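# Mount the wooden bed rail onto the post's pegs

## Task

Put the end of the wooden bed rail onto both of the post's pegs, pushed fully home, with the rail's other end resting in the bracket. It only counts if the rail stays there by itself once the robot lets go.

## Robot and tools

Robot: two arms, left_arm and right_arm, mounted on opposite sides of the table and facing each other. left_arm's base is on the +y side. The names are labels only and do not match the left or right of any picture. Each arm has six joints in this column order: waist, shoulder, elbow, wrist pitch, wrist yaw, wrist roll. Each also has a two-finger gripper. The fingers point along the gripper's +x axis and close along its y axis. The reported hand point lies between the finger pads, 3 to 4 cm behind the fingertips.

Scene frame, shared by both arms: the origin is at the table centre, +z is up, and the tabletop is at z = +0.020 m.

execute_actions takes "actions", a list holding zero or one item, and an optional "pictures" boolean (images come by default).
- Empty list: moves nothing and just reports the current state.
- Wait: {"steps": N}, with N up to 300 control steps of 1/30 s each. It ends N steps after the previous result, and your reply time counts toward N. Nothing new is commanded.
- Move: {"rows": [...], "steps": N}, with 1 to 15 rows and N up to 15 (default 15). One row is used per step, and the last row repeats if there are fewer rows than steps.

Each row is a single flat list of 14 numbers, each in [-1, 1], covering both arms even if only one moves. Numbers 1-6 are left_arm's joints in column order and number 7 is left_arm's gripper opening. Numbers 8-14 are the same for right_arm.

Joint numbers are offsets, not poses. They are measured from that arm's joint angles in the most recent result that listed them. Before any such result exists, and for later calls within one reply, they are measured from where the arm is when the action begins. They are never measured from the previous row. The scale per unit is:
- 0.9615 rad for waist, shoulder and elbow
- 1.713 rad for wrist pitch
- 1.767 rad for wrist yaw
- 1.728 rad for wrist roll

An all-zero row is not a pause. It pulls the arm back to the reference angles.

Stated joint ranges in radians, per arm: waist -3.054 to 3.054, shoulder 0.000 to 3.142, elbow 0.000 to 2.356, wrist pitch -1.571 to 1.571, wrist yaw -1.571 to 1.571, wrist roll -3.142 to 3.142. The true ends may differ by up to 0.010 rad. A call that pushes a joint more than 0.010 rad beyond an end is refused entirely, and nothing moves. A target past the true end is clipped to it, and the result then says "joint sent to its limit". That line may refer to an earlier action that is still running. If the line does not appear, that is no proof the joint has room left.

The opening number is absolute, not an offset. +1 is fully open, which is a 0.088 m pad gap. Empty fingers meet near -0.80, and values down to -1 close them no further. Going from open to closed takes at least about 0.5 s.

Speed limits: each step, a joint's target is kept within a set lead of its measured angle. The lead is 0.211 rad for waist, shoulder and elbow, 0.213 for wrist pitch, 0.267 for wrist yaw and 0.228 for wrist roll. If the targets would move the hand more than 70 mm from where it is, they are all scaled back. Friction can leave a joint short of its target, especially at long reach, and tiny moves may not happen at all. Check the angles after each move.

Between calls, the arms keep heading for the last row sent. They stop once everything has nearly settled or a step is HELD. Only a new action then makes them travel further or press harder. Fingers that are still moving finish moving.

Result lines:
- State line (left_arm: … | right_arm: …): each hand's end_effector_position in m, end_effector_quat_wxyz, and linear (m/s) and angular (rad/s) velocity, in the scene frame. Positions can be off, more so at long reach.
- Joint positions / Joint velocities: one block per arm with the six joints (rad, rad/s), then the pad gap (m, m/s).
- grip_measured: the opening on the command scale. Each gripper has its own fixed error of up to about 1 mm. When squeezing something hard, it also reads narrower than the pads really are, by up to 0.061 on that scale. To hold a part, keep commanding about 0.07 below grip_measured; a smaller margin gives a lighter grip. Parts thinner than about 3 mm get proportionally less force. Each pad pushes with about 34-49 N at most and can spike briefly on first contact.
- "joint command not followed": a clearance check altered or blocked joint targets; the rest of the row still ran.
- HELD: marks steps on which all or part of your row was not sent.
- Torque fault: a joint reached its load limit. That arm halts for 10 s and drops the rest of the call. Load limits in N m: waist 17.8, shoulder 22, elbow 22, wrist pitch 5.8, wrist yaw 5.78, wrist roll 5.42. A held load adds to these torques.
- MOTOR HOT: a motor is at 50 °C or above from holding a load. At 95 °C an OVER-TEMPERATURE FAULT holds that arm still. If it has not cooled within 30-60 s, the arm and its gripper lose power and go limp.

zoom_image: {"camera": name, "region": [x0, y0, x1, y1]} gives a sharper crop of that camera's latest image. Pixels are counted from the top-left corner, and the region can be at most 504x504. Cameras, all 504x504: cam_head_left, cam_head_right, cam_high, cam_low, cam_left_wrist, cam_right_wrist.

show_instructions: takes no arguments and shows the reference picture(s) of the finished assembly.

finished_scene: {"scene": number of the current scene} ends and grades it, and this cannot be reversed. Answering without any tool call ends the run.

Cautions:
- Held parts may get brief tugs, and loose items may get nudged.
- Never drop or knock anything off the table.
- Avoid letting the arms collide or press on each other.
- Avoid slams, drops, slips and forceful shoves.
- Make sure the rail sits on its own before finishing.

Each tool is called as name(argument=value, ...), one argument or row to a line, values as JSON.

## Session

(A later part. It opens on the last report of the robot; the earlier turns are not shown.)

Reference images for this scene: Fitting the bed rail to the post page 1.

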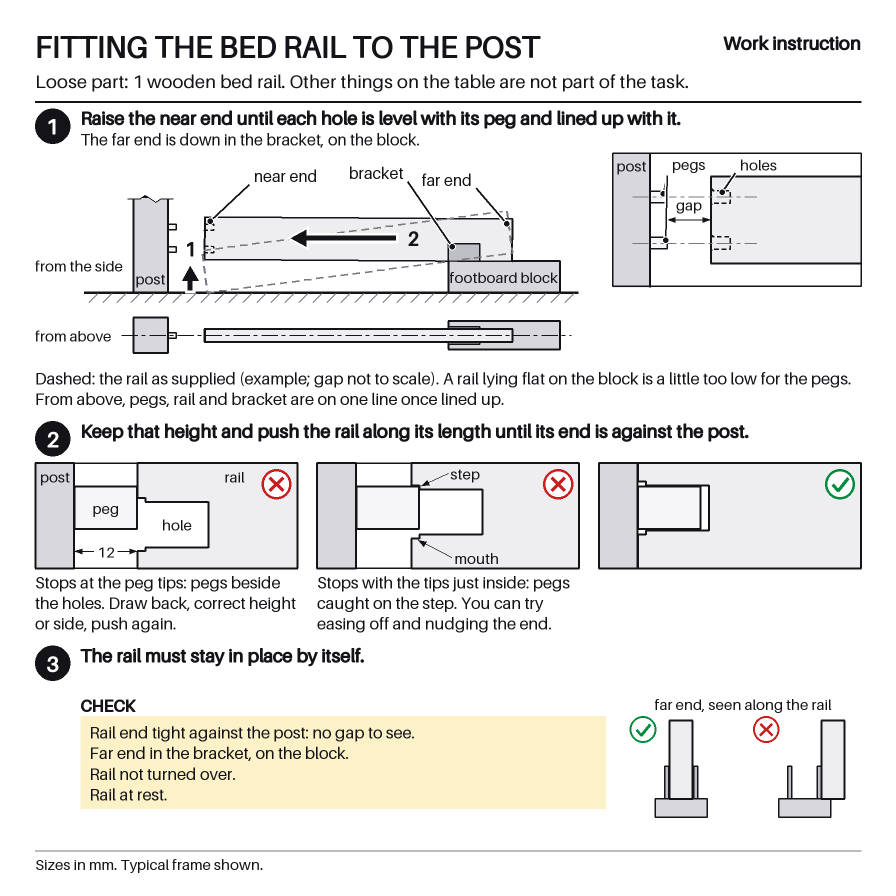

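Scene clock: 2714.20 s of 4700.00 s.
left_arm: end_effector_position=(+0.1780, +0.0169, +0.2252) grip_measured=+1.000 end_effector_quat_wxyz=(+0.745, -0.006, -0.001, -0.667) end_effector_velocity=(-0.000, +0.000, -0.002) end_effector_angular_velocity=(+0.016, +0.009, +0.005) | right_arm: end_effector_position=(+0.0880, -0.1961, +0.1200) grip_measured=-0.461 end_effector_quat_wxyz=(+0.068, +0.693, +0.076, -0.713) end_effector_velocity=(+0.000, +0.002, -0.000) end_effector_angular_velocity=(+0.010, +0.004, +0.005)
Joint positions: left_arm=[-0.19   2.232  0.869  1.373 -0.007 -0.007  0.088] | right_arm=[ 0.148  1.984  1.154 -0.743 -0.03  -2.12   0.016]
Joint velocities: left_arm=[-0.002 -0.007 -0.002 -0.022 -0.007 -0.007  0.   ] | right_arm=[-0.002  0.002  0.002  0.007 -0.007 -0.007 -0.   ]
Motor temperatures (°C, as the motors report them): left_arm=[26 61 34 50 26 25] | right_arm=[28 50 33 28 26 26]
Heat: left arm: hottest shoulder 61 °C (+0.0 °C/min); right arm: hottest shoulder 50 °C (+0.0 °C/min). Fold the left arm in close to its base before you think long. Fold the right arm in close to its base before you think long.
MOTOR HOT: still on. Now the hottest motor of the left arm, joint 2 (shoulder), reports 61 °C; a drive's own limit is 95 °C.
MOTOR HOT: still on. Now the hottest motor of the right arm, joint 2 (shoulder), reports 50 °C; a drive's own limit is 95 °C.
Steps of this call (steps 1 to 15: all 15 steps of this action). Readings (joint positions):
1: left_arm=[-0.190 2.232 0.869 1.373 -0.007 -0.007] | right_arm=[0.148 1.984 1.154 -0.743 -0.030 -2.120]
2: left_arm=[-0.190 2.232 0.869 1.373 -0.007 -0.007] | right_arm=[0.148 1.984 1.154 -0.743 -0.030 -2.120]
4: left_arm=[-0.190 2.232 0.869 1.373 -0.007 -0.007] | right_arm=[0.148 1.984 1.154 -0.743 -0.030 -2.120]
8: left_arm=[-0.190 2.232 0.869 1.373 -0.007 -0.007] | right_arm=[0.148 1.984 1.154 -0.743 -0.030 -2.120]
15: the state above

execute_actions(
  actions=[
    {"rows":[[0,0,0,0,0,0,1,0.004,0,0,0,0.003,0,-0.6],[0,0,0,0,0,0,1,0.004,0,0,0,0.003,0,-0.5],[0,0,0,0,0,0,1,0.004,0,0,0,0.003,0,-0.45],[0,0,0,0,0,0,1,0.004,0,0,0,0.003,0,-0.4],[0,0,0,0,0,0,1,0.004,0,0,0,0.003,0,-0.35],[0,0,0,0,0,0,1,0.004,0,0,0,0.003,0,-0.3],[0,0,0,0,0,0,1,0.004,0,0,0,0.003,0,-0.25]],"steps":15},
  ],
)

zoom_image(
  camera="cam_left_wrist",
  region=[190,290,290,390],
)

Scene clock: 2718.90 s of 4700.00 s.
left_arm: end_effector_position=(+0.1780, +0.0169, +0.2252) grip_measured=+1.000 end_effector_quat_wxyz=(+0.745, -0.006, -0.001, -0.667) end_effector_velocity=(-0.005, -0.001, -0.002) end_effector_angular_velocity=(+0.006, +0.008, -0.015) | right_arm: end_effector_position=(+0.0877, -0.1959, +0.1200) grip_measured=-0.260 end_effector_quat_wxyz=(+0.069, +0.694, +0.076, -0.713) end_effector_velocity=(+0.000, +0.001, +0.000) end_effector_angular_velocity=(+0.010, +0.004, +0.005)
Joint positions: left_arm=[-0.19   2.232  0.869  1.373 -0.007 -0.007  0.088] | right_arm=[ 0.15   1.984  1.154 -0.742 -0.028 -2.12   0.026]
Joint velocities: left_arm=[-0.007  0.002  0.002 -0.007  0.007 -0.007  0.   ] | right_arm=[-0.002 -0.002 -0.002  0.007 -0.007 -0.007  0.004]
Motor temperatures (°C, as the motors report them): left_arm=[26 61 34 50 26 25] | right_arm=[28 50 33 28 26 26]
Heat: left arm: hottest shoulder 61 °C (+0.0 °C/min); right arm: hottest shoulder 50 °C (+0.0 °C/min). Fold the left arm in close to its base before you think long. Fold the right arm in close to its base before you think long.
MOTOR HOT: still on. Now the hottest motor of the left arm, joint 2 (shoulder), reports 61 °C; a drive's own limit is 95 °C.
MOTOR HOT: still on. Now the hottest motor of the right arm, joint 2 (shoulder), reports 50 °C; a drive's own limit is 95 °C.
Steps of this call (steps 1 to 15: the robot went on to your last target; steps 16 to 90: nothing new was sent; then 1.20 s passed at rest; steps 91 to 105: all 15 steps of this action). Readings (joint positions):
91: left_arm=[-0.190 2.232 0.869 1.373 -0.007 -0.007] | right_arm=[0.149 1.984 1.154 -0.743 -0.030 -2.120]
92: left_arm=[-0.190 2.232 0.869 1.373 -0.007 -0.007] | right_arm=[0.150 1.984 1.154 -0.743 -0.029 -2.120]
94: left_arm=[-0.190 2.232 0.869 1.373 -0.007 -0.007] | right_arm=[0.150 1.984 1.154 -0.743 -0.029 -2.120]
98: left_arm=[-0.190 2.232 0.869 1.373 -0.007 -0.007] | right_arm=[0.150 1.984 1.154 -0.742 -0.028 -2.120]
105: the state above

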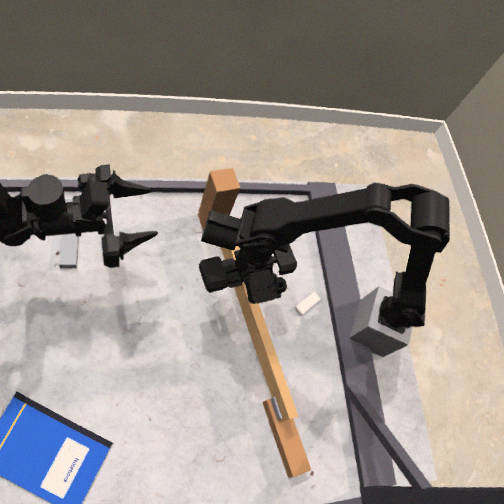

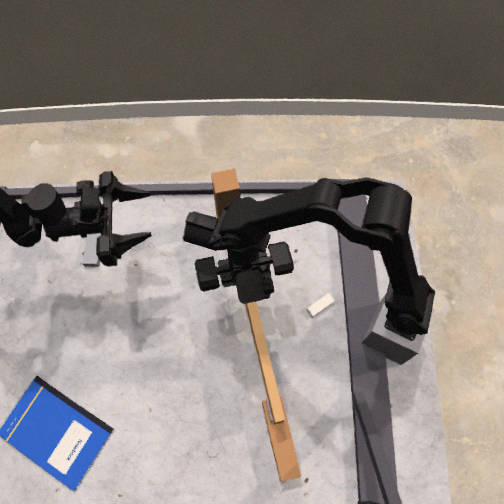

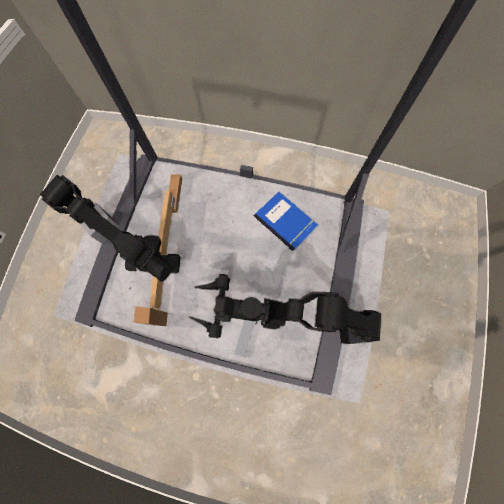

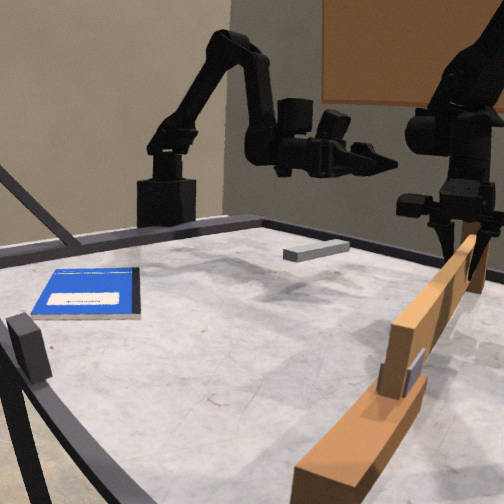

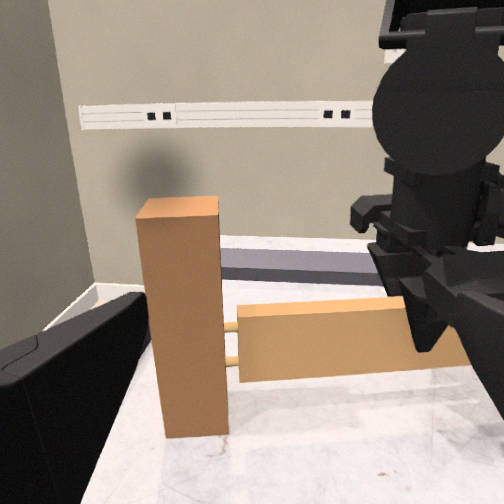

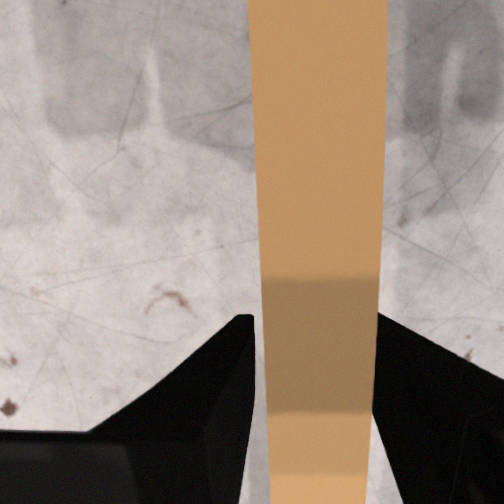

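Region (190, 290, 290, 390) of cam_left_wrist's 504x504 image, scaled by 5.040, with more detail than that image has.

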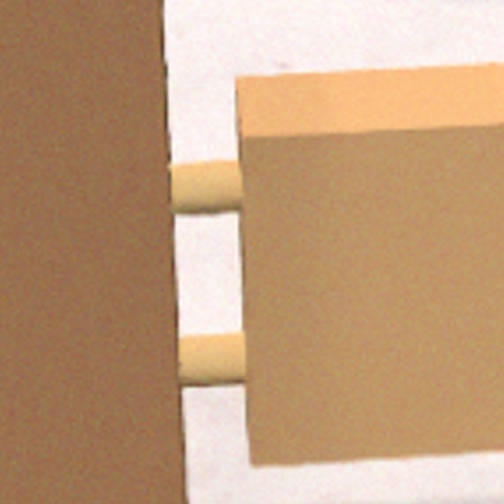

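execute_actions(
  actions=[
    {"steps":20},
  ],
)

zoom_image(
  camera="cam_left_wrist",
  region=[190,290,290,390],
)

Scene clock: 2721.10 s of 4700.00 s.
left_arm: end_effector_position=(+0.1780, +0.0169, +0.2252) grip_measured=+1.000 end_effector_quat_wxyz=(+0.745, -0.006, -0.001, -0.667) end_effector_velocity=(-0.000, +0.001, +0.002) end_effector_angular_velocity=(-0.010, +0.021, +0.005) | right_arm: end_effector_position=(+0.0877, -0.1959, +0.1200) grip_measured=-0.253 end_effector_quat_wxyz=(+0.069, +0.694, +0.076, -0.713) end_effector_velocity=(+0.001, -0.002, +0.000) end_effector_angular_velocity=(-0.004, +0.009, -0.000)
Joint positions: left_arm=[-0.19   2.232  0.869  1.373 -0.007 -0.007  0.088] | right_arm=[ 0.15   1.984  1.154 -0.742 -0.028 -2.12   0.027]
Joint velocities: left_arm=[-0.002 -0.002 -0.002  0.007 -0.007 -0.022  0.   ] | right_arm=[-0.007 -0.002 -0.002 -0.007 -0.007 -0.007 -0.   ]
Motor temperatures (°C, as the motors report them): left_arm=[26 61 34 50 26 25] | right_arm=[28 50 33 28 26 26]
Heat: left arm: hottest shoulder 61 °C (+0.0 °C/min); right arm: hottest shoulder 50 °C (+0.0 °C/min). Fold the left arm in close to its base before you think long. Fold the right arm in close to its base before you think long.
MOTOR HOT: still on. Now the hottest motor of the left arm, joint 2 (shoulder), reports 61 °C; a drive's own limit is 95 °C.
MOTOR HOT: still on. Now the hottest motor of the right arm, joint 2 (shoulder), reports 50 °C; a drive's own limit is 95 °C.
Steps of this call (steps 1 to 15: the robot went on to your last target; steps 16 to 66: nothing new was sent). Readings (joint positions):
1: left_arm=[-0.190 2.232 0.869 1.373 -0.007 -0.007] | right_arm=[0.150 1.984 1.154 -0.742 -0.028 -2.120]
2: left_arm=[-0.190 2.232 0.869 1.373 -0.007 -0.007] | right_arm=[0.150 1.984 1.154 -0.742 -0.028 -2.120]
4: left_arm=[-0.190 2.232 0.869 1.373 -0.007 -0.007] | right_arm=[0.150 1.984 1.154 -0.742 -0.028 -2.120]
8: left_arm=[-0.190 2.232 0.869 1.373 -0.007 -0.007] | right_arm=[0.150 1.984 1.154 -0.742 -0.028 -2.120]
66: the state above
All arms were judged still, so your last target was given up. Only a new action makes them travel on or press farther. Fingers that are still opening or closing keep moving.

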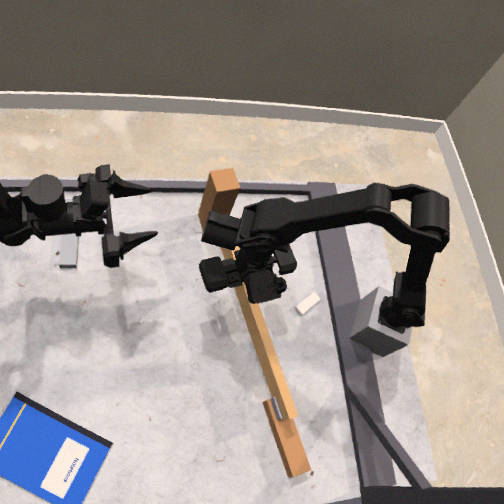

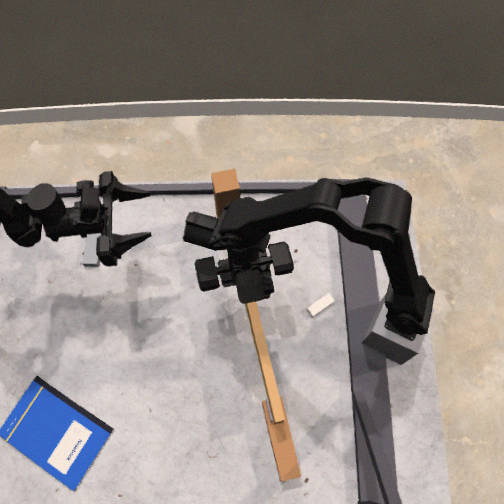

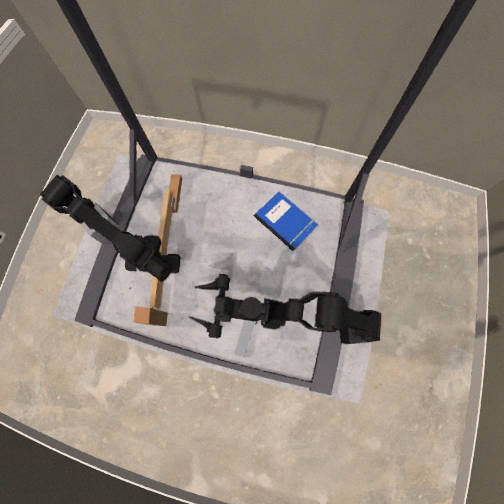

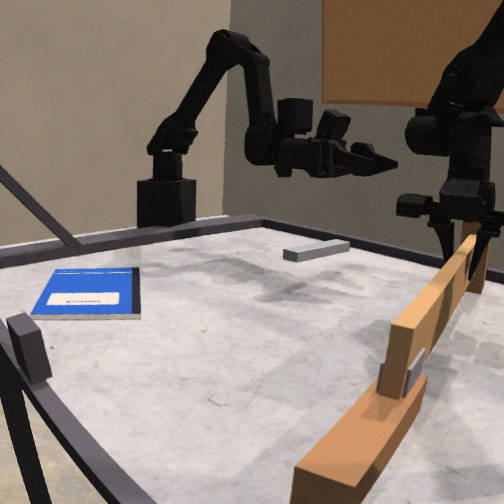

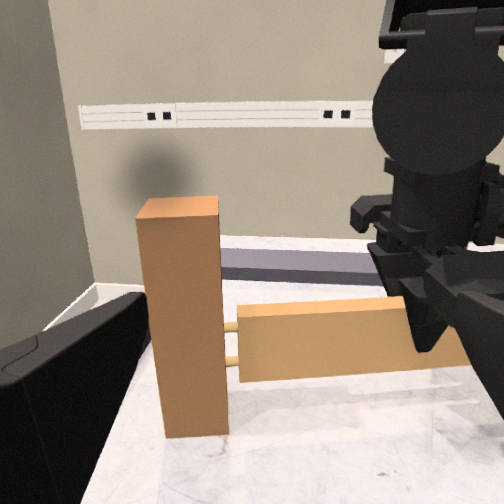

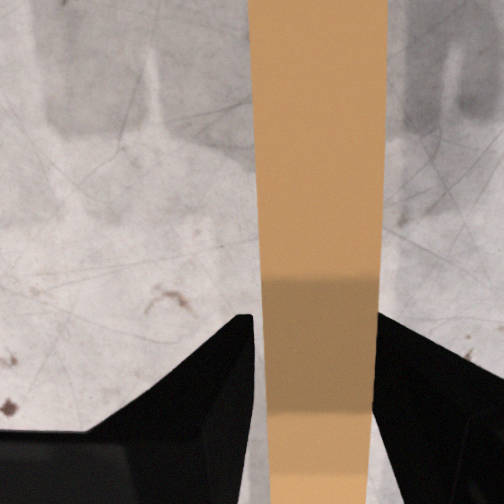

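Region (190, 290, 290, 390) of cam_left_wrist's 504x504 image, scaled by 5.040, with more detail than that image has.

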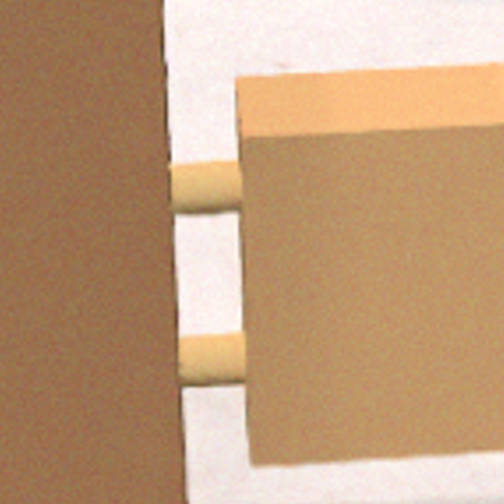

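execute_actions(
  actions=[
    {"rows":[[0,0,0,0,0,0,1,0,0,0,0,0,0,-0.3],[0,0,0,0,0,0,1,0,0,0,0,0,0,-0.35],[0,0,0,0,0,0,1,0,0,0,0,0,0,-0.4],[0,0,0,0,0,0,1,0,0,0,0,0,0,-0.43],[0,0,0,0,0,0,1,0,0,0,0,0,0,-0.46],[0,0,0,0,0,0,1,0,0,0,0,0,0,-0.5],[0,0,0,0,0,0,1,0,0,0,0,0,0,-0.55],[0,0,0,0,0,0,1,0,0,0,0,0,0,-0.6],[0,0,0,0,0,0,1,0,0,0,0,0,0,-0.7],[0,0,0,0,0,0,1,0,0,0,0,0,0,-0.9]],"steps":15},
  ],
  pictures=false,
)

execute_actions(
  actions=[
    {"rows":[[0,0,0,0,0,0,1,-0.01,0,0.003,0,0.005,0,-0.9],[0,0,0,0,0,0,1,-0.015,0,0.004,0,0.006,0,-0.9],[0,0,0,0,0,0,1,-0.02,0,0.005,0,0.007,0,-0.9],[0,0,0,0,0,0,1,-0.025,0,0.006,0,0.008,0,-0.9],[0,0,0,0,0,0,1,-0.03,0,0.007,0,0.009,0,-0.9],[0,0,0,0,0,0,1,-0.035,0,0.008,0,0.01,0,-0.9],[0,0,0,0,0,0,1,-0.04,0,0.009,0,0.011,0,-0.9],[0,0,0,0,0,0,1,-0.045,0,0.01,0,0.012,0,-0.9],[0,0,0,0,0,0,1,-0.05,0,0.01,0,0.013,0,-0.9]],"steps":15},
  ],
)

zoom_image(
  camera="cam_left_wrist",
  region=[190,290,290,390],
)

Scene clock: 2731.33 s of 4700.00 s.
left_arm: end_effector_position=(+0.1780, +0.0169, +0.2252) grip_measured=+1.000 end_effector_quat_wxyz=(+0.745, -0.006, -0.001, -0.667) end_effector_velocity=(-0.000, +0.000, -0.001) end_effector_angular_velocity=(+0.006, +0.008, +0.005) | right_arm: end_effector_position=(+0.0877, -0.1961, +0.1200) grip_measured=-0.462 end_effector_quat_wxyz=(+0.069, +0.694, +0.076, -0.713) end_effector_velocity=(-0.002, -0.001, +0.002) end_effector_angular_velocity=(+0.001, +0.008, +0.024)
Joint positions: left_arm=[-0.19   2.232  0.869  1.373 -0.007 -0.007  0.088] | right_arm=[ 0.15   1.984  1.154 -0.743 -0.028 -2.12   0.016]
Joint velocities: left_arm=[-0.002 -0.002 -0.002 -0.007 -0.007 -0.007  0.   ] | right_arm=[ 0.002 -0.007 -0.002 -0.007 -0.007 -0.022  0.   ]
Motor temperatures (°C, as the motors report them): left_arm=[26 61 34 50 26 25] | right_arm=[28 50 33 27 26 26]
Heat: left arm: hottest shoulder 61 °C (+0.0 °C/min); right arm: hottest shoulder 50 °C (+0.0 °C/min). Fold the left arm in close to its base before you think long. Fold the right arm in close to its base before you think long.
MOTOR HOT: still on. Now the hottest motor of the left arm, joint 2 (shoulder), reports 61 °C; a drive's own limit is 95 °C.
MOTOR HOT: still on. Now the hottest motor of the right arm, joint 2 (shoulder), reports 50 °C; a drive's own limit is 95 °C.
Steps of this call (steps 1 to 90: nothing new was sent; then 6.73 s passed at rest; steps 91 to 105: all 15 steps of this action). Readings (joint positions):
91: left_arm=[-0.190 2.232 0.869 1.373 -0.007 -0.007] | right_arm=[0.150 1.984 1.154 -0.742 -0.028 -2.120]
92: left_arm=[-0.190 2.232 0.869 1.373 -0.007 -0.007] | right_arm=[0.150 1.984 1.154 -0.742 -0.028 -2.120]
94: left_arm=[-0.190 2.232 0.869 1.373 -0.007 -0.007] | right_arm=[0.150 1.984 1.154 -0.742 -0.028 -2.120]
98: left_arm=[-0.190 2.232 0.869 1.373 -0.007 -0.007] | right_arm=[0.150 1.984 1.154 -0.743 -0.028 -2.120]
105: the state above

Scene clock: 2731.83 s of 4700.00 s.
left_arm: end_effector_position=(+0.1780, +0.0169, +0.2252) grip_measured=+1.000 end_effector_quat_wxyz=(+0.745, -0.006, -0.001, -0.667) end_effector_velocity=(-0.000, +0.000, -0.001) end_effector_angular_velocity=(+0.006, +0.008, +0.005) | right_arm: end_effector_position=(+0.0887, -0.1964, +0.1201) grip_measured=-0.462 end_effector_quat_wxyz=(+0.065, +0.690, +0.076, -0.716) end_effector_velocity=(-0.002, +0.002, +0.000) end_effector_angular_velocity=(+0.015, +0.018, +0.005)
Joint positions: left_arm=[-0.19   2.232  0.869  1.373 -0.007 -0.007  0.088] | right_arm=[ 0.142  1.984  1.154 -0.743 -0.04  -2.122  0.016]
Joint velocities: left_arm=[-0.002 -0.002 -0.002 -0.007 -0.007 -0.007  0.   ] | right_arm=[-0.002 -0.002 -0.002  0.007 -0.022 -0.007 -0.   ]
Motor temperatures (°C, as the motors report them): left_arm=[26 61 34 50 26 25] | right_arm=[28 50 33 27 26 26]
Heat: left arm: hottest shoulder 61 °C (+0.0 °C/min); right arm: hottest shoulder 50 °C (+0.0 °C/min). Fold the left arm in close to its base before you think long. Fold the right arm in close to its base before you think long.
MOTOR HOT: still on. Now the hottest motor of the left arm, joint 2 (shoulder), reports 61 °C; a drive's own limit is 95 °C.
MOTOR HOT: still on. Now the hottest motor of the right arm, joint 2 (shoulder), reports 50 °C; a drive's own limit is 95 °C.
Steps of this call (steps 1 to 15: all 15 steps of this action). Readings (joint positions):
1: left_arm=[-0.190 2.232 0.869 1.373 -0.007 -0.007] | right_arm=[0.150 1.984 1.154 -0.743 -0.028 -2.120]
2: left_arm=[-0.190 2.232 0.869 1.373 -0.007 -0.007] | right_arm=[0.150 1.984 1.154 -0.743 -0.028 -2.120]
4: left_arm=[-0.190 2.232 0.869 1.373 -0.007 -0.007] | right_arm=[0.149 1.984 1.154 -0.743 -0.030 -2.120]
8: left_arm=[-0.190 2.232 0.869 1.373 -0.007 -0.007] | right_arm=[0.144 1.984 1.154 -0.743 -0.037 -2.121]
15: the state above

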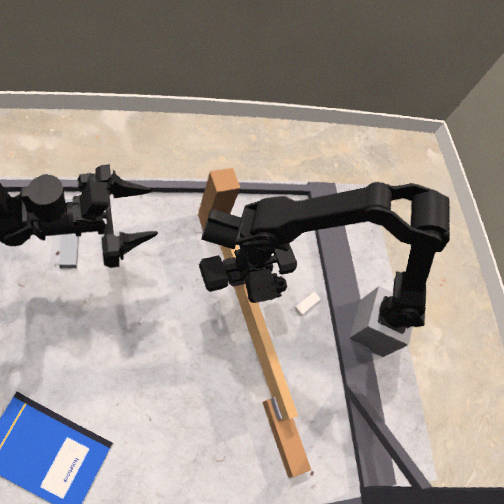

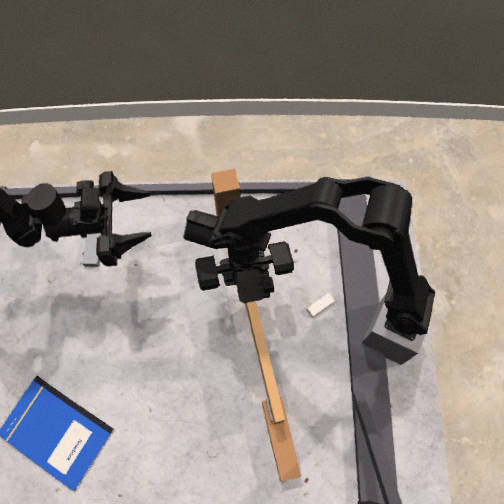

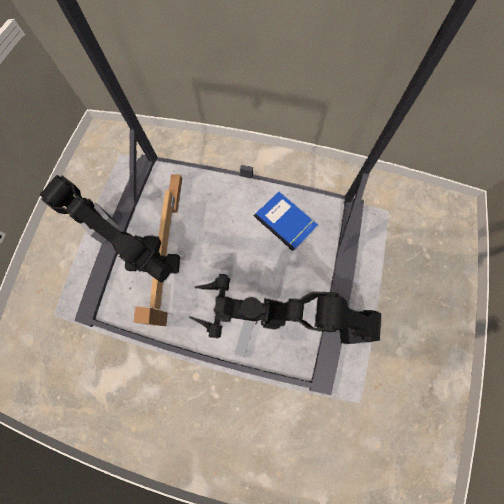

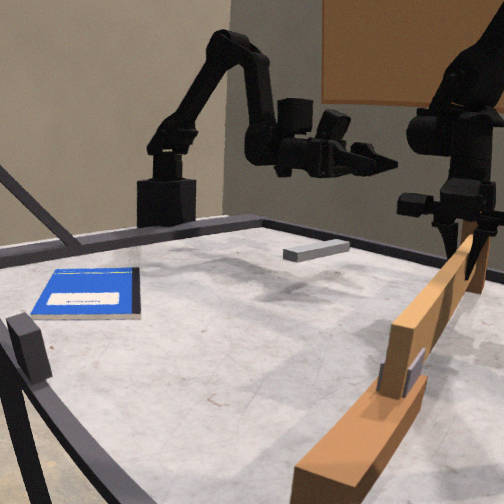

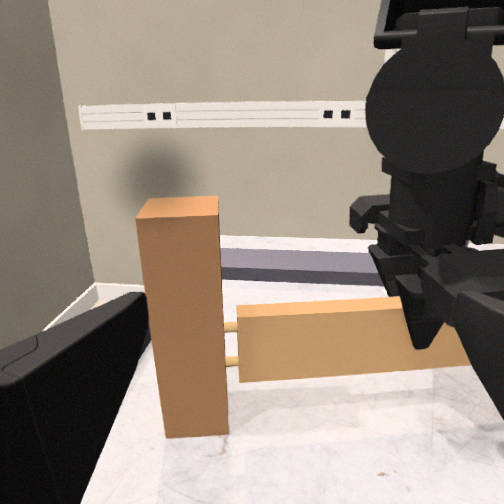

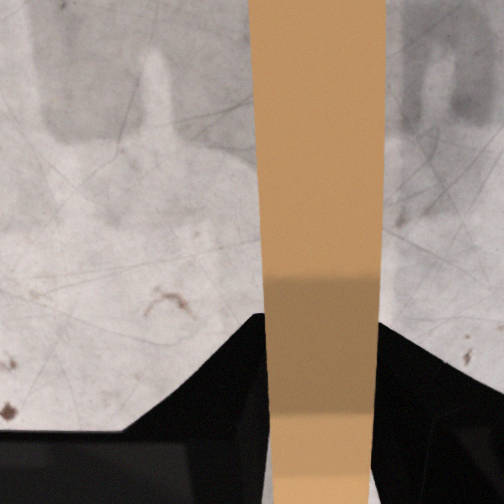

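Region (190, 290, 290, 390) of cam_left_wrist's 504x504 image, scaled by 5.040, with more detail than that image has.

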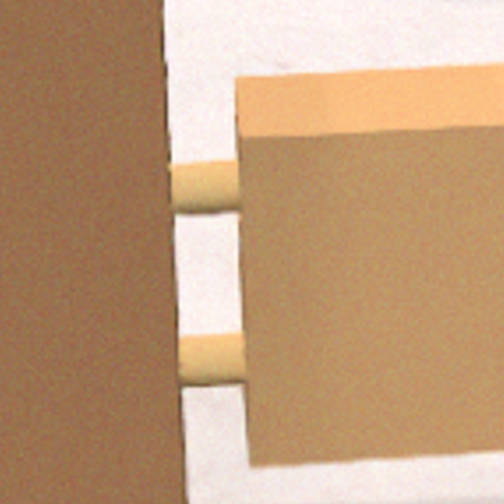

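execute_actions(
  actions=[
    {"rows":[[0,0,0,0,0,0,1,0.012,0,0,0.006,0.010,0,-0.9],[0,0,0,0,0,0,1,0.012,0,0,0.006,0.010,0,-0.9],[0,0,0,0,0,0,1,0.012,0,0,0.006,0.010,0,-0.9],[0,0,0,0,0,0,1,0.012,0,0,0.006,0.010,0,-0.9],[0,0,0,0,0,0,1,0.012,0,0,0.004,0.010,0,-0.9],[0,0,0,0,0,0,1,0.012,0,0,0.004,0.010,0,-0.9],[0,0,0,0,0,0,1,0.012,0,0,0.004,0.010,0,-0.9],[0,0,0,0,0,0,1,-0.016,0,0,0.004,0.012,0,-0.9]],"steps":15},
  ],
  pictures=false,
)

execute_actions(
  actions=[
    {"rows":[[0,0,0,0,0,0,1,0.006,0,0,0.005,0.005,0,-0.9],[0,0,0,0,0,0,1,0.006,0,0,0.005,0.005,0,-0.9],[0,0,0,0,0,0,1,0.006,0,0,0.005,0.005,0,-0.9],[0,0,0,0,0,0,1,0.006,0,0,0.005,0.005,0,-0.9],[0,0,0,0,0,0,1,0.006,0,0,0.003,0.005,0,-0.9],[0,0,0,0,0,0,1,0.006,0,0,0.003,0.005,0,-0.9],[0,0,0,0,0,0,1,0.006,0,0,0.003,0.005,0,-0.9],[0,0,0,0,0,0,1,-0.022,0,0,0.003,0.009,0,-0.9]],"steps":15},
  ],
  pictures=false,
)

execute_actions(
  actions=[
    {"rows":[[0,0,0,0,0,0,1,0.006,0,0,0.005,0.005,0,-0.9],[0,0,0,0,0,0,1,0.006,0,0,0.005,0.005,0,-0.9],[0,0,0,0,0,0,1,0.006,0,0,0.005,0.005,0,-0.9],[0,0,0,0,0,0,1,0.006,0,0,0.005,0.005,0,-0.9],[0,0,0,0,0,0,1,0.006,0,0,0.003,0.005,0,-0.9],[0,0,0,0,0,0,1,0.006,0,0,0.003,0.005,0,-0.9],[0,0,0,0,0,0,1,0.006,0,0,0.003,0.005,0,-0.9],[0,0,0,0,0,0,1,-0.022,0,0,0.003,0.009,0,-0.9]],"steps":15},
  ],
  pictures=false,
)

execute_actions(
  actions=[
    {"rows":[[0,0,0,0,0,0,1,0.006,0,0,0.005,0.005,0,-0.9],[0,0,0,0,0,0,1,0.006,0,0,0.005,0.005,0,-0.9],[0,0,0,0,0,0,1,0.006,0,0,0.005,0.005,0,-0.9],[0,0,0,0,0,0,1,0.006,0,0,0.005,0.005,0,-0.9],[0,0,0,0,0,0,1,0.006,0,0,0.003,0.005,0,-0.9],[0,0,0,0,0,0,1,0.006,0,0,0.003,0.005,0,-0.9],[0,0,0,0,0,0,1,0.006,0,0,0.003,0.005,0,-0.9],[0,0,0,0,0,0,1,-0.022,0,0,0.003,0.009,0,-0.9]],"steps":15},
  ],
)

zoom_image(
  camera="cam_left_wrist",
  region=[190,290,290,390],
)

Scene clock: 2747.67 s of 4700.00 s.
left_arm: end_effector_position=(+0.1780, +0.0169, +0.2252) grip_measured=+1.000 end_effector_quat_wxyz=(+0.745, -0.006, -0.001, -0.667) end_effector_velocity=(+0.002, -0.000, +0.000) end_effector_angular_velocity=(+0.002, +0.008, +0.019) | right_arm: end_effector_position=(+0.0894, -0.1961, +0.1200) grip_measured=-0.462 end_effector_quat_wxyz=(+0.067, +0.694, +0.076, -0.713) end_effector_velocity=(-0.001, -0.003, +0.001) end_effector_angular_velocity=(-0.005, +0.009, -0.010)
Joint positions: left_arm=[-0.19   2.232  0.869  1.373 -0.007 -0.007  0.088] | right_arm=[ 0.144  1.984  1.154 -0.74  -0.03  -2.122  0.016]
Joint velocities: left_arm=[-0.002 -0.002  0.002 -0.007 -0.022 -0.007  0.   ] | right_arm=[-0.002 -0.007 -0.007 -0.007 -0.007  0.007 -0.   ]
Motor temperatures (°C, as the motors report them): left_arm=[26 61 34 50 26 25] | right_arm=[29 50 34 27 27 26]
Heat: left arm: hottest shoulder 61 °C (+0.0 °C/min); right arm: hottest shoulder 50 °C (+0.0 °C/min). Fold the left arm in close to its base before you think long. Fold the right arm in close to its base before you think long.
MOTOR HOT: still on. Now the hottest motor of the left arm, joint 2 (shoulder), reports 61 °C; a drive's own limit is 95 °C.
MOTOR HOT: still on. Now the hottest motor of the right arm, joint 2 (shoulder), reports 50 °C; a drive's own limit is 95 °C.
Steps of this call (steps 1 to 15: the robot went on to your last target; steps 16 to 90: nothing new was sent; then 12.33 s passed at rest; steps 91 to 105: all 15 steps of this action). Readings (joint positions):
91: left_arm=[-0.190 2.232 0.869 1.373 -0.007 -0.007] | right_arm=[0.144 1.984 1.154 -0.743 -0.037 -2.122]
92: left_arm=[-0.190 2.232 0.869 1.373 -0.007 -0.007] | right_arm=[0.148 1.984 1.154 -0.743 -0.030 -2.122]
94: left_arm=[-0.190 2.232 0.869 1.373 -0.007 -0.007] | right_arm=[0.150 1.984 1.154 -0.742 -0.027 -2.122]
98: left_arm=[-0.190 2.232 0.869 1.373 -0.007 -0.007] | right_arm=[0.149 1.984 1.154 -0.742 -0.028 -2.122]
105: the state above

Scene clock: 2748.17 s of 4700.00 s.
left_arm: end_effector_position=(+0.1780, +0.0169, +0.2252) grip_measured=+1.000 end_effector_quat_wxyz=(+0.745, -0.006, -0.001, -0.667) end_effector_velocity=(-0.002, +0.000, +0.001) end_effector_angular_velocity=(+0.002, +0.007, -0.010) | right_arm: end_effector_position=(+0.0899, -0.1960, +0.1200) grip_measured=-0.462 end_effector_quat_wxyz=(+0.066, +0.694, +0.076, -0.713) end_effector_velocity=(-0.000, -0.000, +0.001) end_effector_angular_velocity=(+0.000, +0.008, +0.005)
Joint positions: left_arm=[-0.19   2.232  0.869  1.373 -0.007 -0.007  0.088] | right_arm=[ 0.143  1.984  1.154 -0.739 -0.03  -2.122  0.016]
Joint velocities: left_arm=[-0.002 -0.007 -0.002 -0.007  0.007 -0.007  0.   ] | right_arm=[-0.002 -0.002  0.002 -0.007 -0.007 -0.007 -0.   ]
Motor temperatures (°C, as the motors report them): left_arm=[26 61 34 50 26 25] | right_arm=[29 50 34 27 27 26]
Heat: left arm: hottest shoulder 61 °C (+0.0 °C/min); right arm: hottest shoulder 50 °C (+0.0 °C/min). Fold the left arm in close to its base before you think long. Fold the right arm in close to its base before you think long.
MOTOR HOT: still on. Now the hottest motor of the left arm, joint 2 (shoulder), reports 61 °C; a drive's own limit is 95 °C.
MOTOR HOT: still on. Now the hottest motor of the right arm, joint 2 (shoulder), reports 50 °C; a drive's own limit is 95 °C.
Steps of this call (steps 1 to 15: all 15 steps of this action). Readings (joint positions):
1: left_arm=[-0.190 2.232 0.869 1.373 -0.007 -0.007] | right_arm=[0.146 1.984 1.154 -0.740 -0.030 -2.122]
2: left_arm=[-0.190 2.232 0.869 1.373 -0.007 -0.007] | right_arm=[0.146 1.984 1.154 -0.740 -0.029 -2.122]
4: left_arm=[-0.190 2.232 0.869 1.373 -0.007 -0.007] | right_arm=[0.147 1.984 1.154 -0.740 -0.027 -2.122]
8: left_arm=[-0.190 2.232 0.869 1.373 -0.007 -0.007] | right_arm=[0.146 1.984 1.154 -0.740 -0.027 -2.122]
15: the state above

Scene clock: 2748.67 s of 4700.00 s.
left_arm: end_effector_position=(+0.1780, +0.0169, +0.2252) grip_measured=+1.000 end_effector_quat_wxyz=(+0.745, -0.006, -0.001, -0.667) end_effector_velocity=(-0.002, +0.000, -0.001) end_effector_angular_velocity=(+0.008, -0.007, -0.010) | right_arm: end_effector_position=(+0.0901, -0.1960, +0.1200) grip_measured=-0.462 end_effector_quat_wxyz=(+0.066, +0.694, +0.076, -0.713) end_effector_velocity=(+0.004, -0.000, +0.000) end_effector_angular_velocity=(+0.005, -0.009, -0.000)
Joint positions: left_arm=[-0.19   2.232  0.869  1.373 -0.007 -0.007  0.088] | right_arm=[ 0.143  1.984  1.154 -0.739 -0.029 -2.123  0.016]
Joint velocities: left_arm=[-0.002 -0.002 -0.002 -0.007  0.007  0.007  0.   ] | right_arm=[-0.007 -0.002 -0.002  0.007  0.007 -0.007  0.   ]
Motor temperatures (°C, as the motors report them): left_arm=[26 61 34 50 26 25] | right_arm=[29 50 34 27 27 26]
Heat: left arm: hottest shoulder 61 °C (+0.0 °C/min); right arm: hottest shoulder 50 °C (+0.0 °C/min). Fold the left arm in close to its base before you think long. Fold the right arm in close to its base before you think long.
MOTOR HOT: still on. Now the hottest motor of the left arm, joint 2 (shoulder), reports 61 °C; a drive's own limit is 95 °C.
MOTOR HOT: still on. Now the hottest motor of the right arm, joint 2 (shoulder), reports 50 °C; a drive's own limit is 95 °C.
Steps of this call (steps 1 to 15: all 15 steps of this action). Readings (joint positions):
1: left_arm=[-0.190 2.232 0.869 1.373 -0.007 -0.007] | right_arm=[0.144 1.984 1.154 -0.739 -0.029 -2.122]
2: left_arm=[-0.190 2.232 0.869 1.373 -0.007 -0.007] | right_arm=[0.145 1.984 1.154 -0.739 -0.027 -2.122]
4: left_arm=[-0.190 2.232 0.869 1.373 -0.007 -0.007] | right_arm=[0.146 1.984 1.154 -0.739 -0.026 -2.122]
8: left_arm=[-0.190 2.232 0.869 1.373 -0.007 -0.007] | right_arm=[0.145 1.984 1.154 -0.739 -0.027 -2.122]
15: the state above

Scene clock: 2749.17 s of 4700.00 s.
left_arm: end_effector_position=(+0.1780, +0.0169, +0.2252) grip_measured=+1.000 end_effector_quat_wxyz=(+0.745, -0.006, -0.001, -0.667) end_effector_velocity=(-0.002, +0.000, +0.002) end_effector_angular_velocity=(-0.008, +0.006, -0.010) | right_arm: end_effector_position=(+0.0903, -0.1959, +0.1200) grip_measured=-0.462 end_effector_quat_wxyz=(+0.066, +0.694, +0.077, -0.712) end_effector_velocity=(+0.006, -0.004, +0.000) end_effector_angular_velocity=(-0.009, -0.004, -0.010)
Joint positions: left_arm=[-0.19   2.232  0.869  1.373 -0.007 -0.007  0.088] | right_arm=[ 0.143  1.984  1.154 -0.738 -0.029 -2.123  0.016]
Joint velocities: left_arm=[-0.002 -0.002 -0.002  0.007  0.007 -0.007  0.   ] | right_arm=[-0.017 -0.002 -0.002 -0.007  0.007 -0.007  0.   ]
Motor temperatures (°C, as the motors report them): left_arm=[26 61 34 50 26 25] | right_arm=[29 50 34 28 27 26]
Heat: left arm: hottest shoulder 61 °C (+0.0 °C/min); right arm: hottest shoulder 50 °C (+0.0 °C/min). Fold the left arm in close to its base before you think long. Fold the right arm in close to its base before you think long.
MOTOR HOT: still on. Now the hottest motor of the left arm, joint 2 (shoulder), reports 61 °C; a drive's own limit is 95 °C.
MOTOR HOT: still on. Now the hottest motor of the right arm, joint 2 (shoulder), reports 50 °C; a drive's own limit is 95 °C.
Steps of this call (steps 1 to 15: all 15 steps of this action). Readings (joint positions):
1: left_arm=[-0.190 2.232 0.869 1.373 -0.007 -0.007] | right_arm=[0.144 1.984 1.154 -0.738 -0.029 -2.123]
2: left_arm=[-0.190 2.232 0.869 1.373 -0.007 -0.007] | right_arm=[0.145 1.984 1.154 -0.738 -0.027 -2.123]
4: left_arm=[-0.190 2.232 0.869 1.373 -0.007 -0.007] | right_arm=[0.145 1.984 1.154 -0.738 -0.026 -2.123]
8: left_arm=[-0.190 2.232 0.869 1.373 -0.007 -0.007] | right_arm=[0.144 1.984 1.154 -0.738 -0.027 -2.123]
15: the state above

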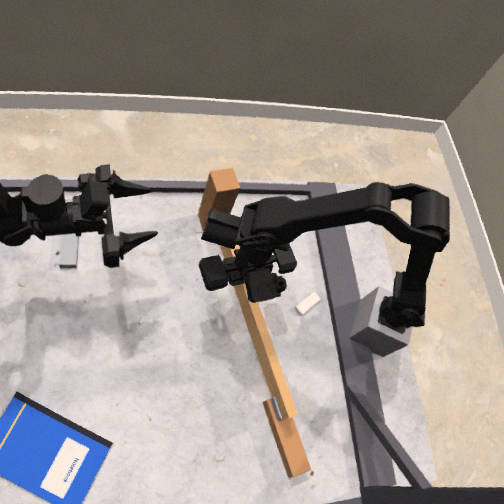

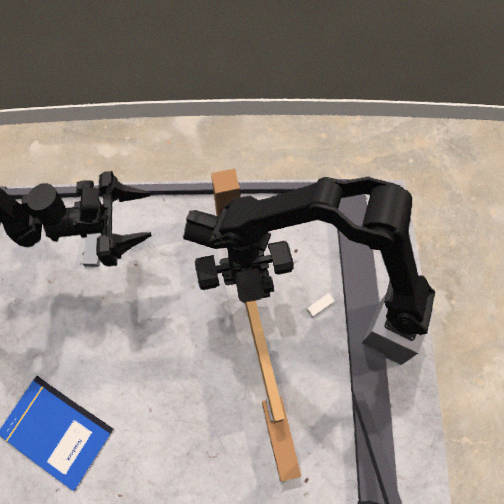

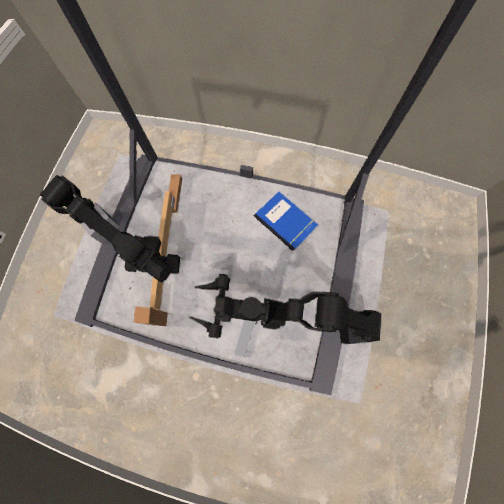

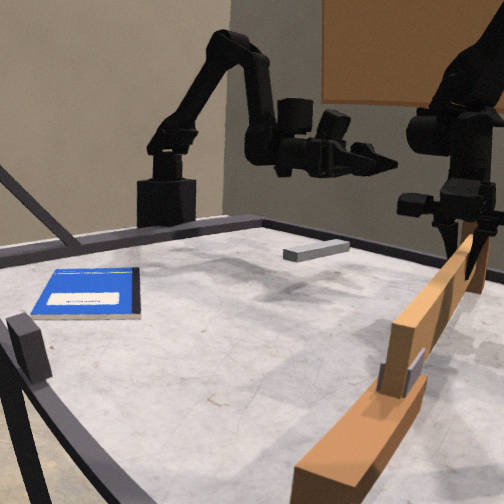

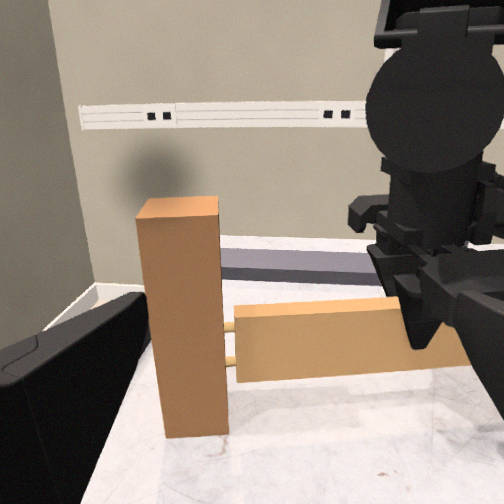

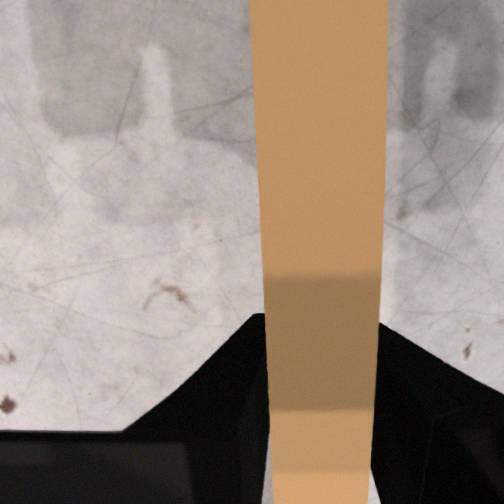

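Region (190, 290, 290, 390) of cam_left_wrist's 504x504 image, scaled by 5.040, with more detail than that image has.

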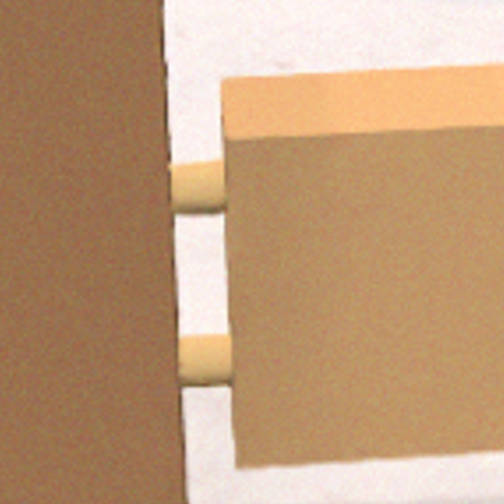

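Entering. Axial push.

execute_actions(
  actions=[
    {"rows":[[0,0,0,0,0,0,1,-0.02,0.004,0.008,-0.001,0.008,-0.003,-0.9],[0,0,0,0,0,0,1,-0.023,0.007,0.013,-0.001,0.008,-0.005,-0.9],[0,0,0,0,0,0,1,-0.026,0.010,0.018,-0.002,0.008,-0.007,-0.9],[0,0,0,0,0,0,1,-0.029,0.013,0.023,-0.002,0.008,-0.009,-0.9],[0,0,0,0,0,0,1,-0.032,0.016,0.028,-0.003,0.008,-0.011,-0.9],[0,0,0,0,0,0,1,-0.035,0.019,0.033,-0.003,0.008,-0.013,-0.9],[0,0,0,0,0,0,1,-0.038,0.022,0.038,-0.004,0.008,-0.015,-0.9],[0,0,0,0,0,0,1,-0.041,0.025,0.043,-0.004,0.008,-0.017,-0.9],[0,0,0,0,0,0,1,-0.044,0.028,0.048,-0.005,0.008,-0.019,-0.9]],"steps":15},
  ],
)

zoom_image(
  camera="cam_left_wrist",
  region=[190,290,290,390],
)

Scene clock: 2754.87 s of 4700.00 s.
left_arm: end_effector_position=(+0.1780, +0.0169, +0.2252) grip_measured=+1.000 end_effector_quat_wxyz=(+0.745, -0.006, -0.001, -0.667) end_effector_velocity=(-0.002, +0.001, +0.003) end_effector_angular_velocity=(-0.008, +0.006, -0.010) | right_arm: end_effector_position=(+0.0986, -0.1935, +0.1211) grip_measured=-0.462 end_effector_quat_wxyz=(+0.067, +0.693, +0.079, -0.714) end_effector_velocity=(-0.002, -0.004, -0.000) end_effector_angular_velocity=(-0.018, +0.015, +0.005)
Joint positions: left_arm=[-0.19   2.232  0.869  1.373 -0.007 -0.007  0.088] | right_arm=[ 0.12   1.998  1.179 -0.75  -0.034 -2.151  0.016]
Joint velocities: left_arm=[-0.002 -0.007 -0.007  0.007  0.007 -0.007  0.   ] | right_arm=[-0.002  0.002  0.002 -0.022 -0.007 -0.007 -0.   ]
Motor temperatures (°C, as the motors report them): left_arm=[26 61 34 50 26 25] | right_arm=[29 50 34 28 27 26]
Heat: left arm: hottest shoulder 61 °C (+0.0 °C/min); right arm: hottest shoulder 50 °C (+0.0 °C/min). Fold the left arm in close to its base before you think long. Fold the right arm in close to its base before you think long.
MOTOR HOT: still on. Now the hottest motor of the left arm, joint 2 (shoulder), reports 61 °C; a drive's own limit is 95 °C.
MOTOR HOT: still on. Now the hottest motor of the right arm, joint 2 (shoulder), reports 50 °C; a drive's own limit is 95 °C.
Steps of this call (steps 1 to 15: the robot went on to your last target; steps 16 to 90: nothing new was sent; then 2.20 s passed at rest; steps 91 to 105: all 15 steps of this action). Readings (joint positions):
91: left_arm=[-0.190 2.232 0.869 1.373 -0.007 -0.007] | right_arm=[0.142 1.984 1.154 -0.738 -0.030 -2.124]
92: left_arm=[-0.190 2.232 0.869 1.373 -0.007 -0.007] | right_arm=[0.142 1.984 1.154 -0.738 -0.030 -2.126]
94: left_arm=[-0.190 2.232 0.869 1.373 -0.007 -0.007] | right_arm=[0.140 1.984 1.157 -0.739 -0.031 -2.129]
98: left_arm=[-0.190 2.232 0.869 1.373 -0.007 -0.007] | right_arm=[0.123 1.992 1.170 -0.740 -0.029 -2.144]
105: the state above

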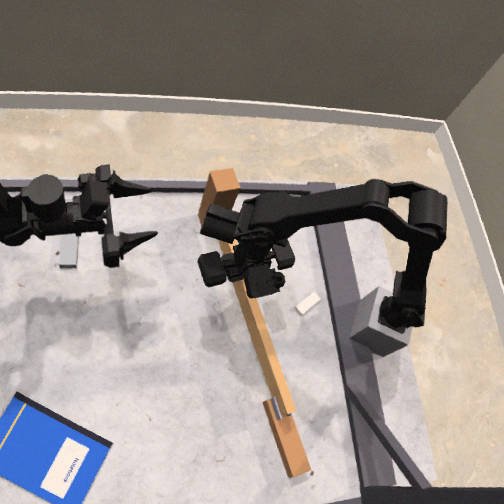

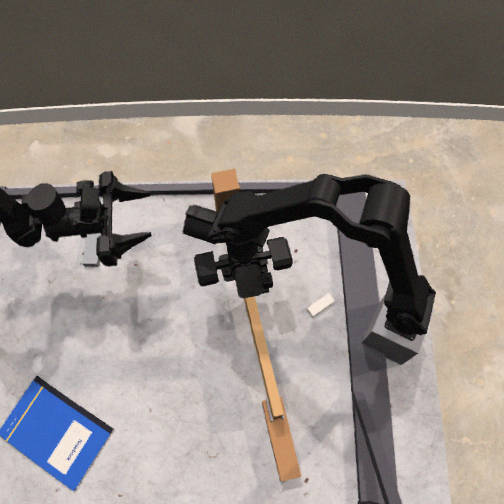

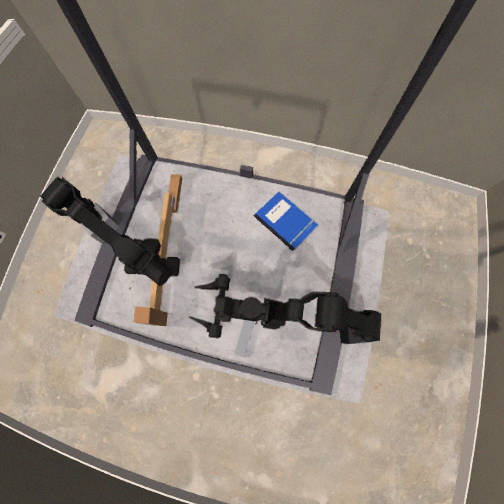

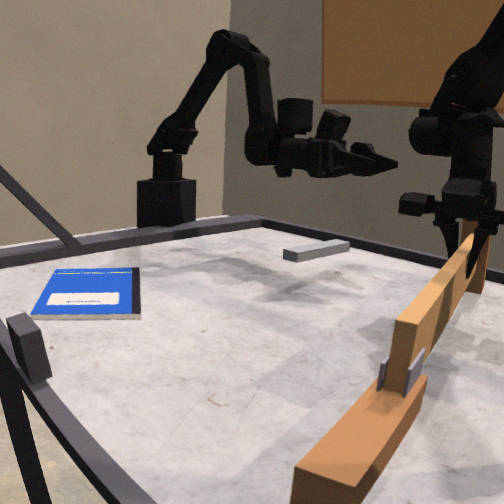

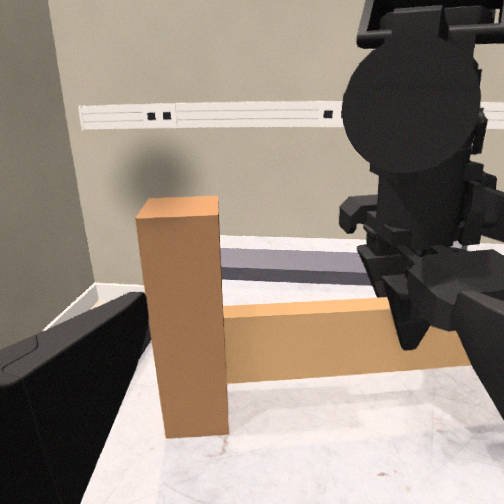

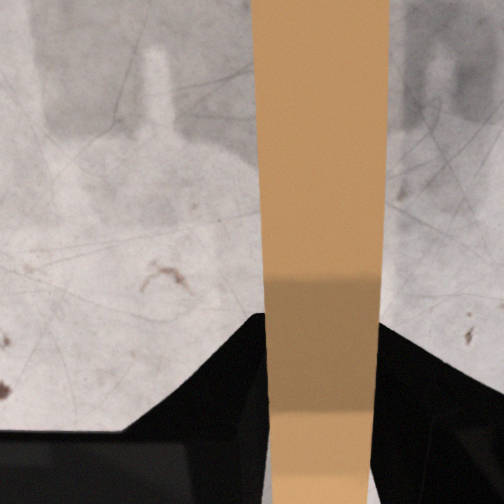

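Region (190, 290, 290, 390) of cam_left_wrist's 504x504 image, scaled by 5.040, with more detail than that image has.

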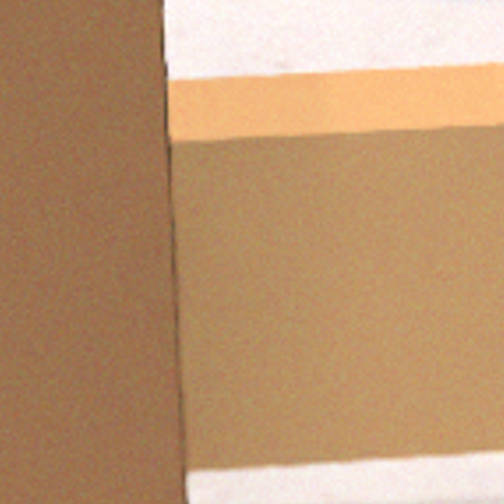

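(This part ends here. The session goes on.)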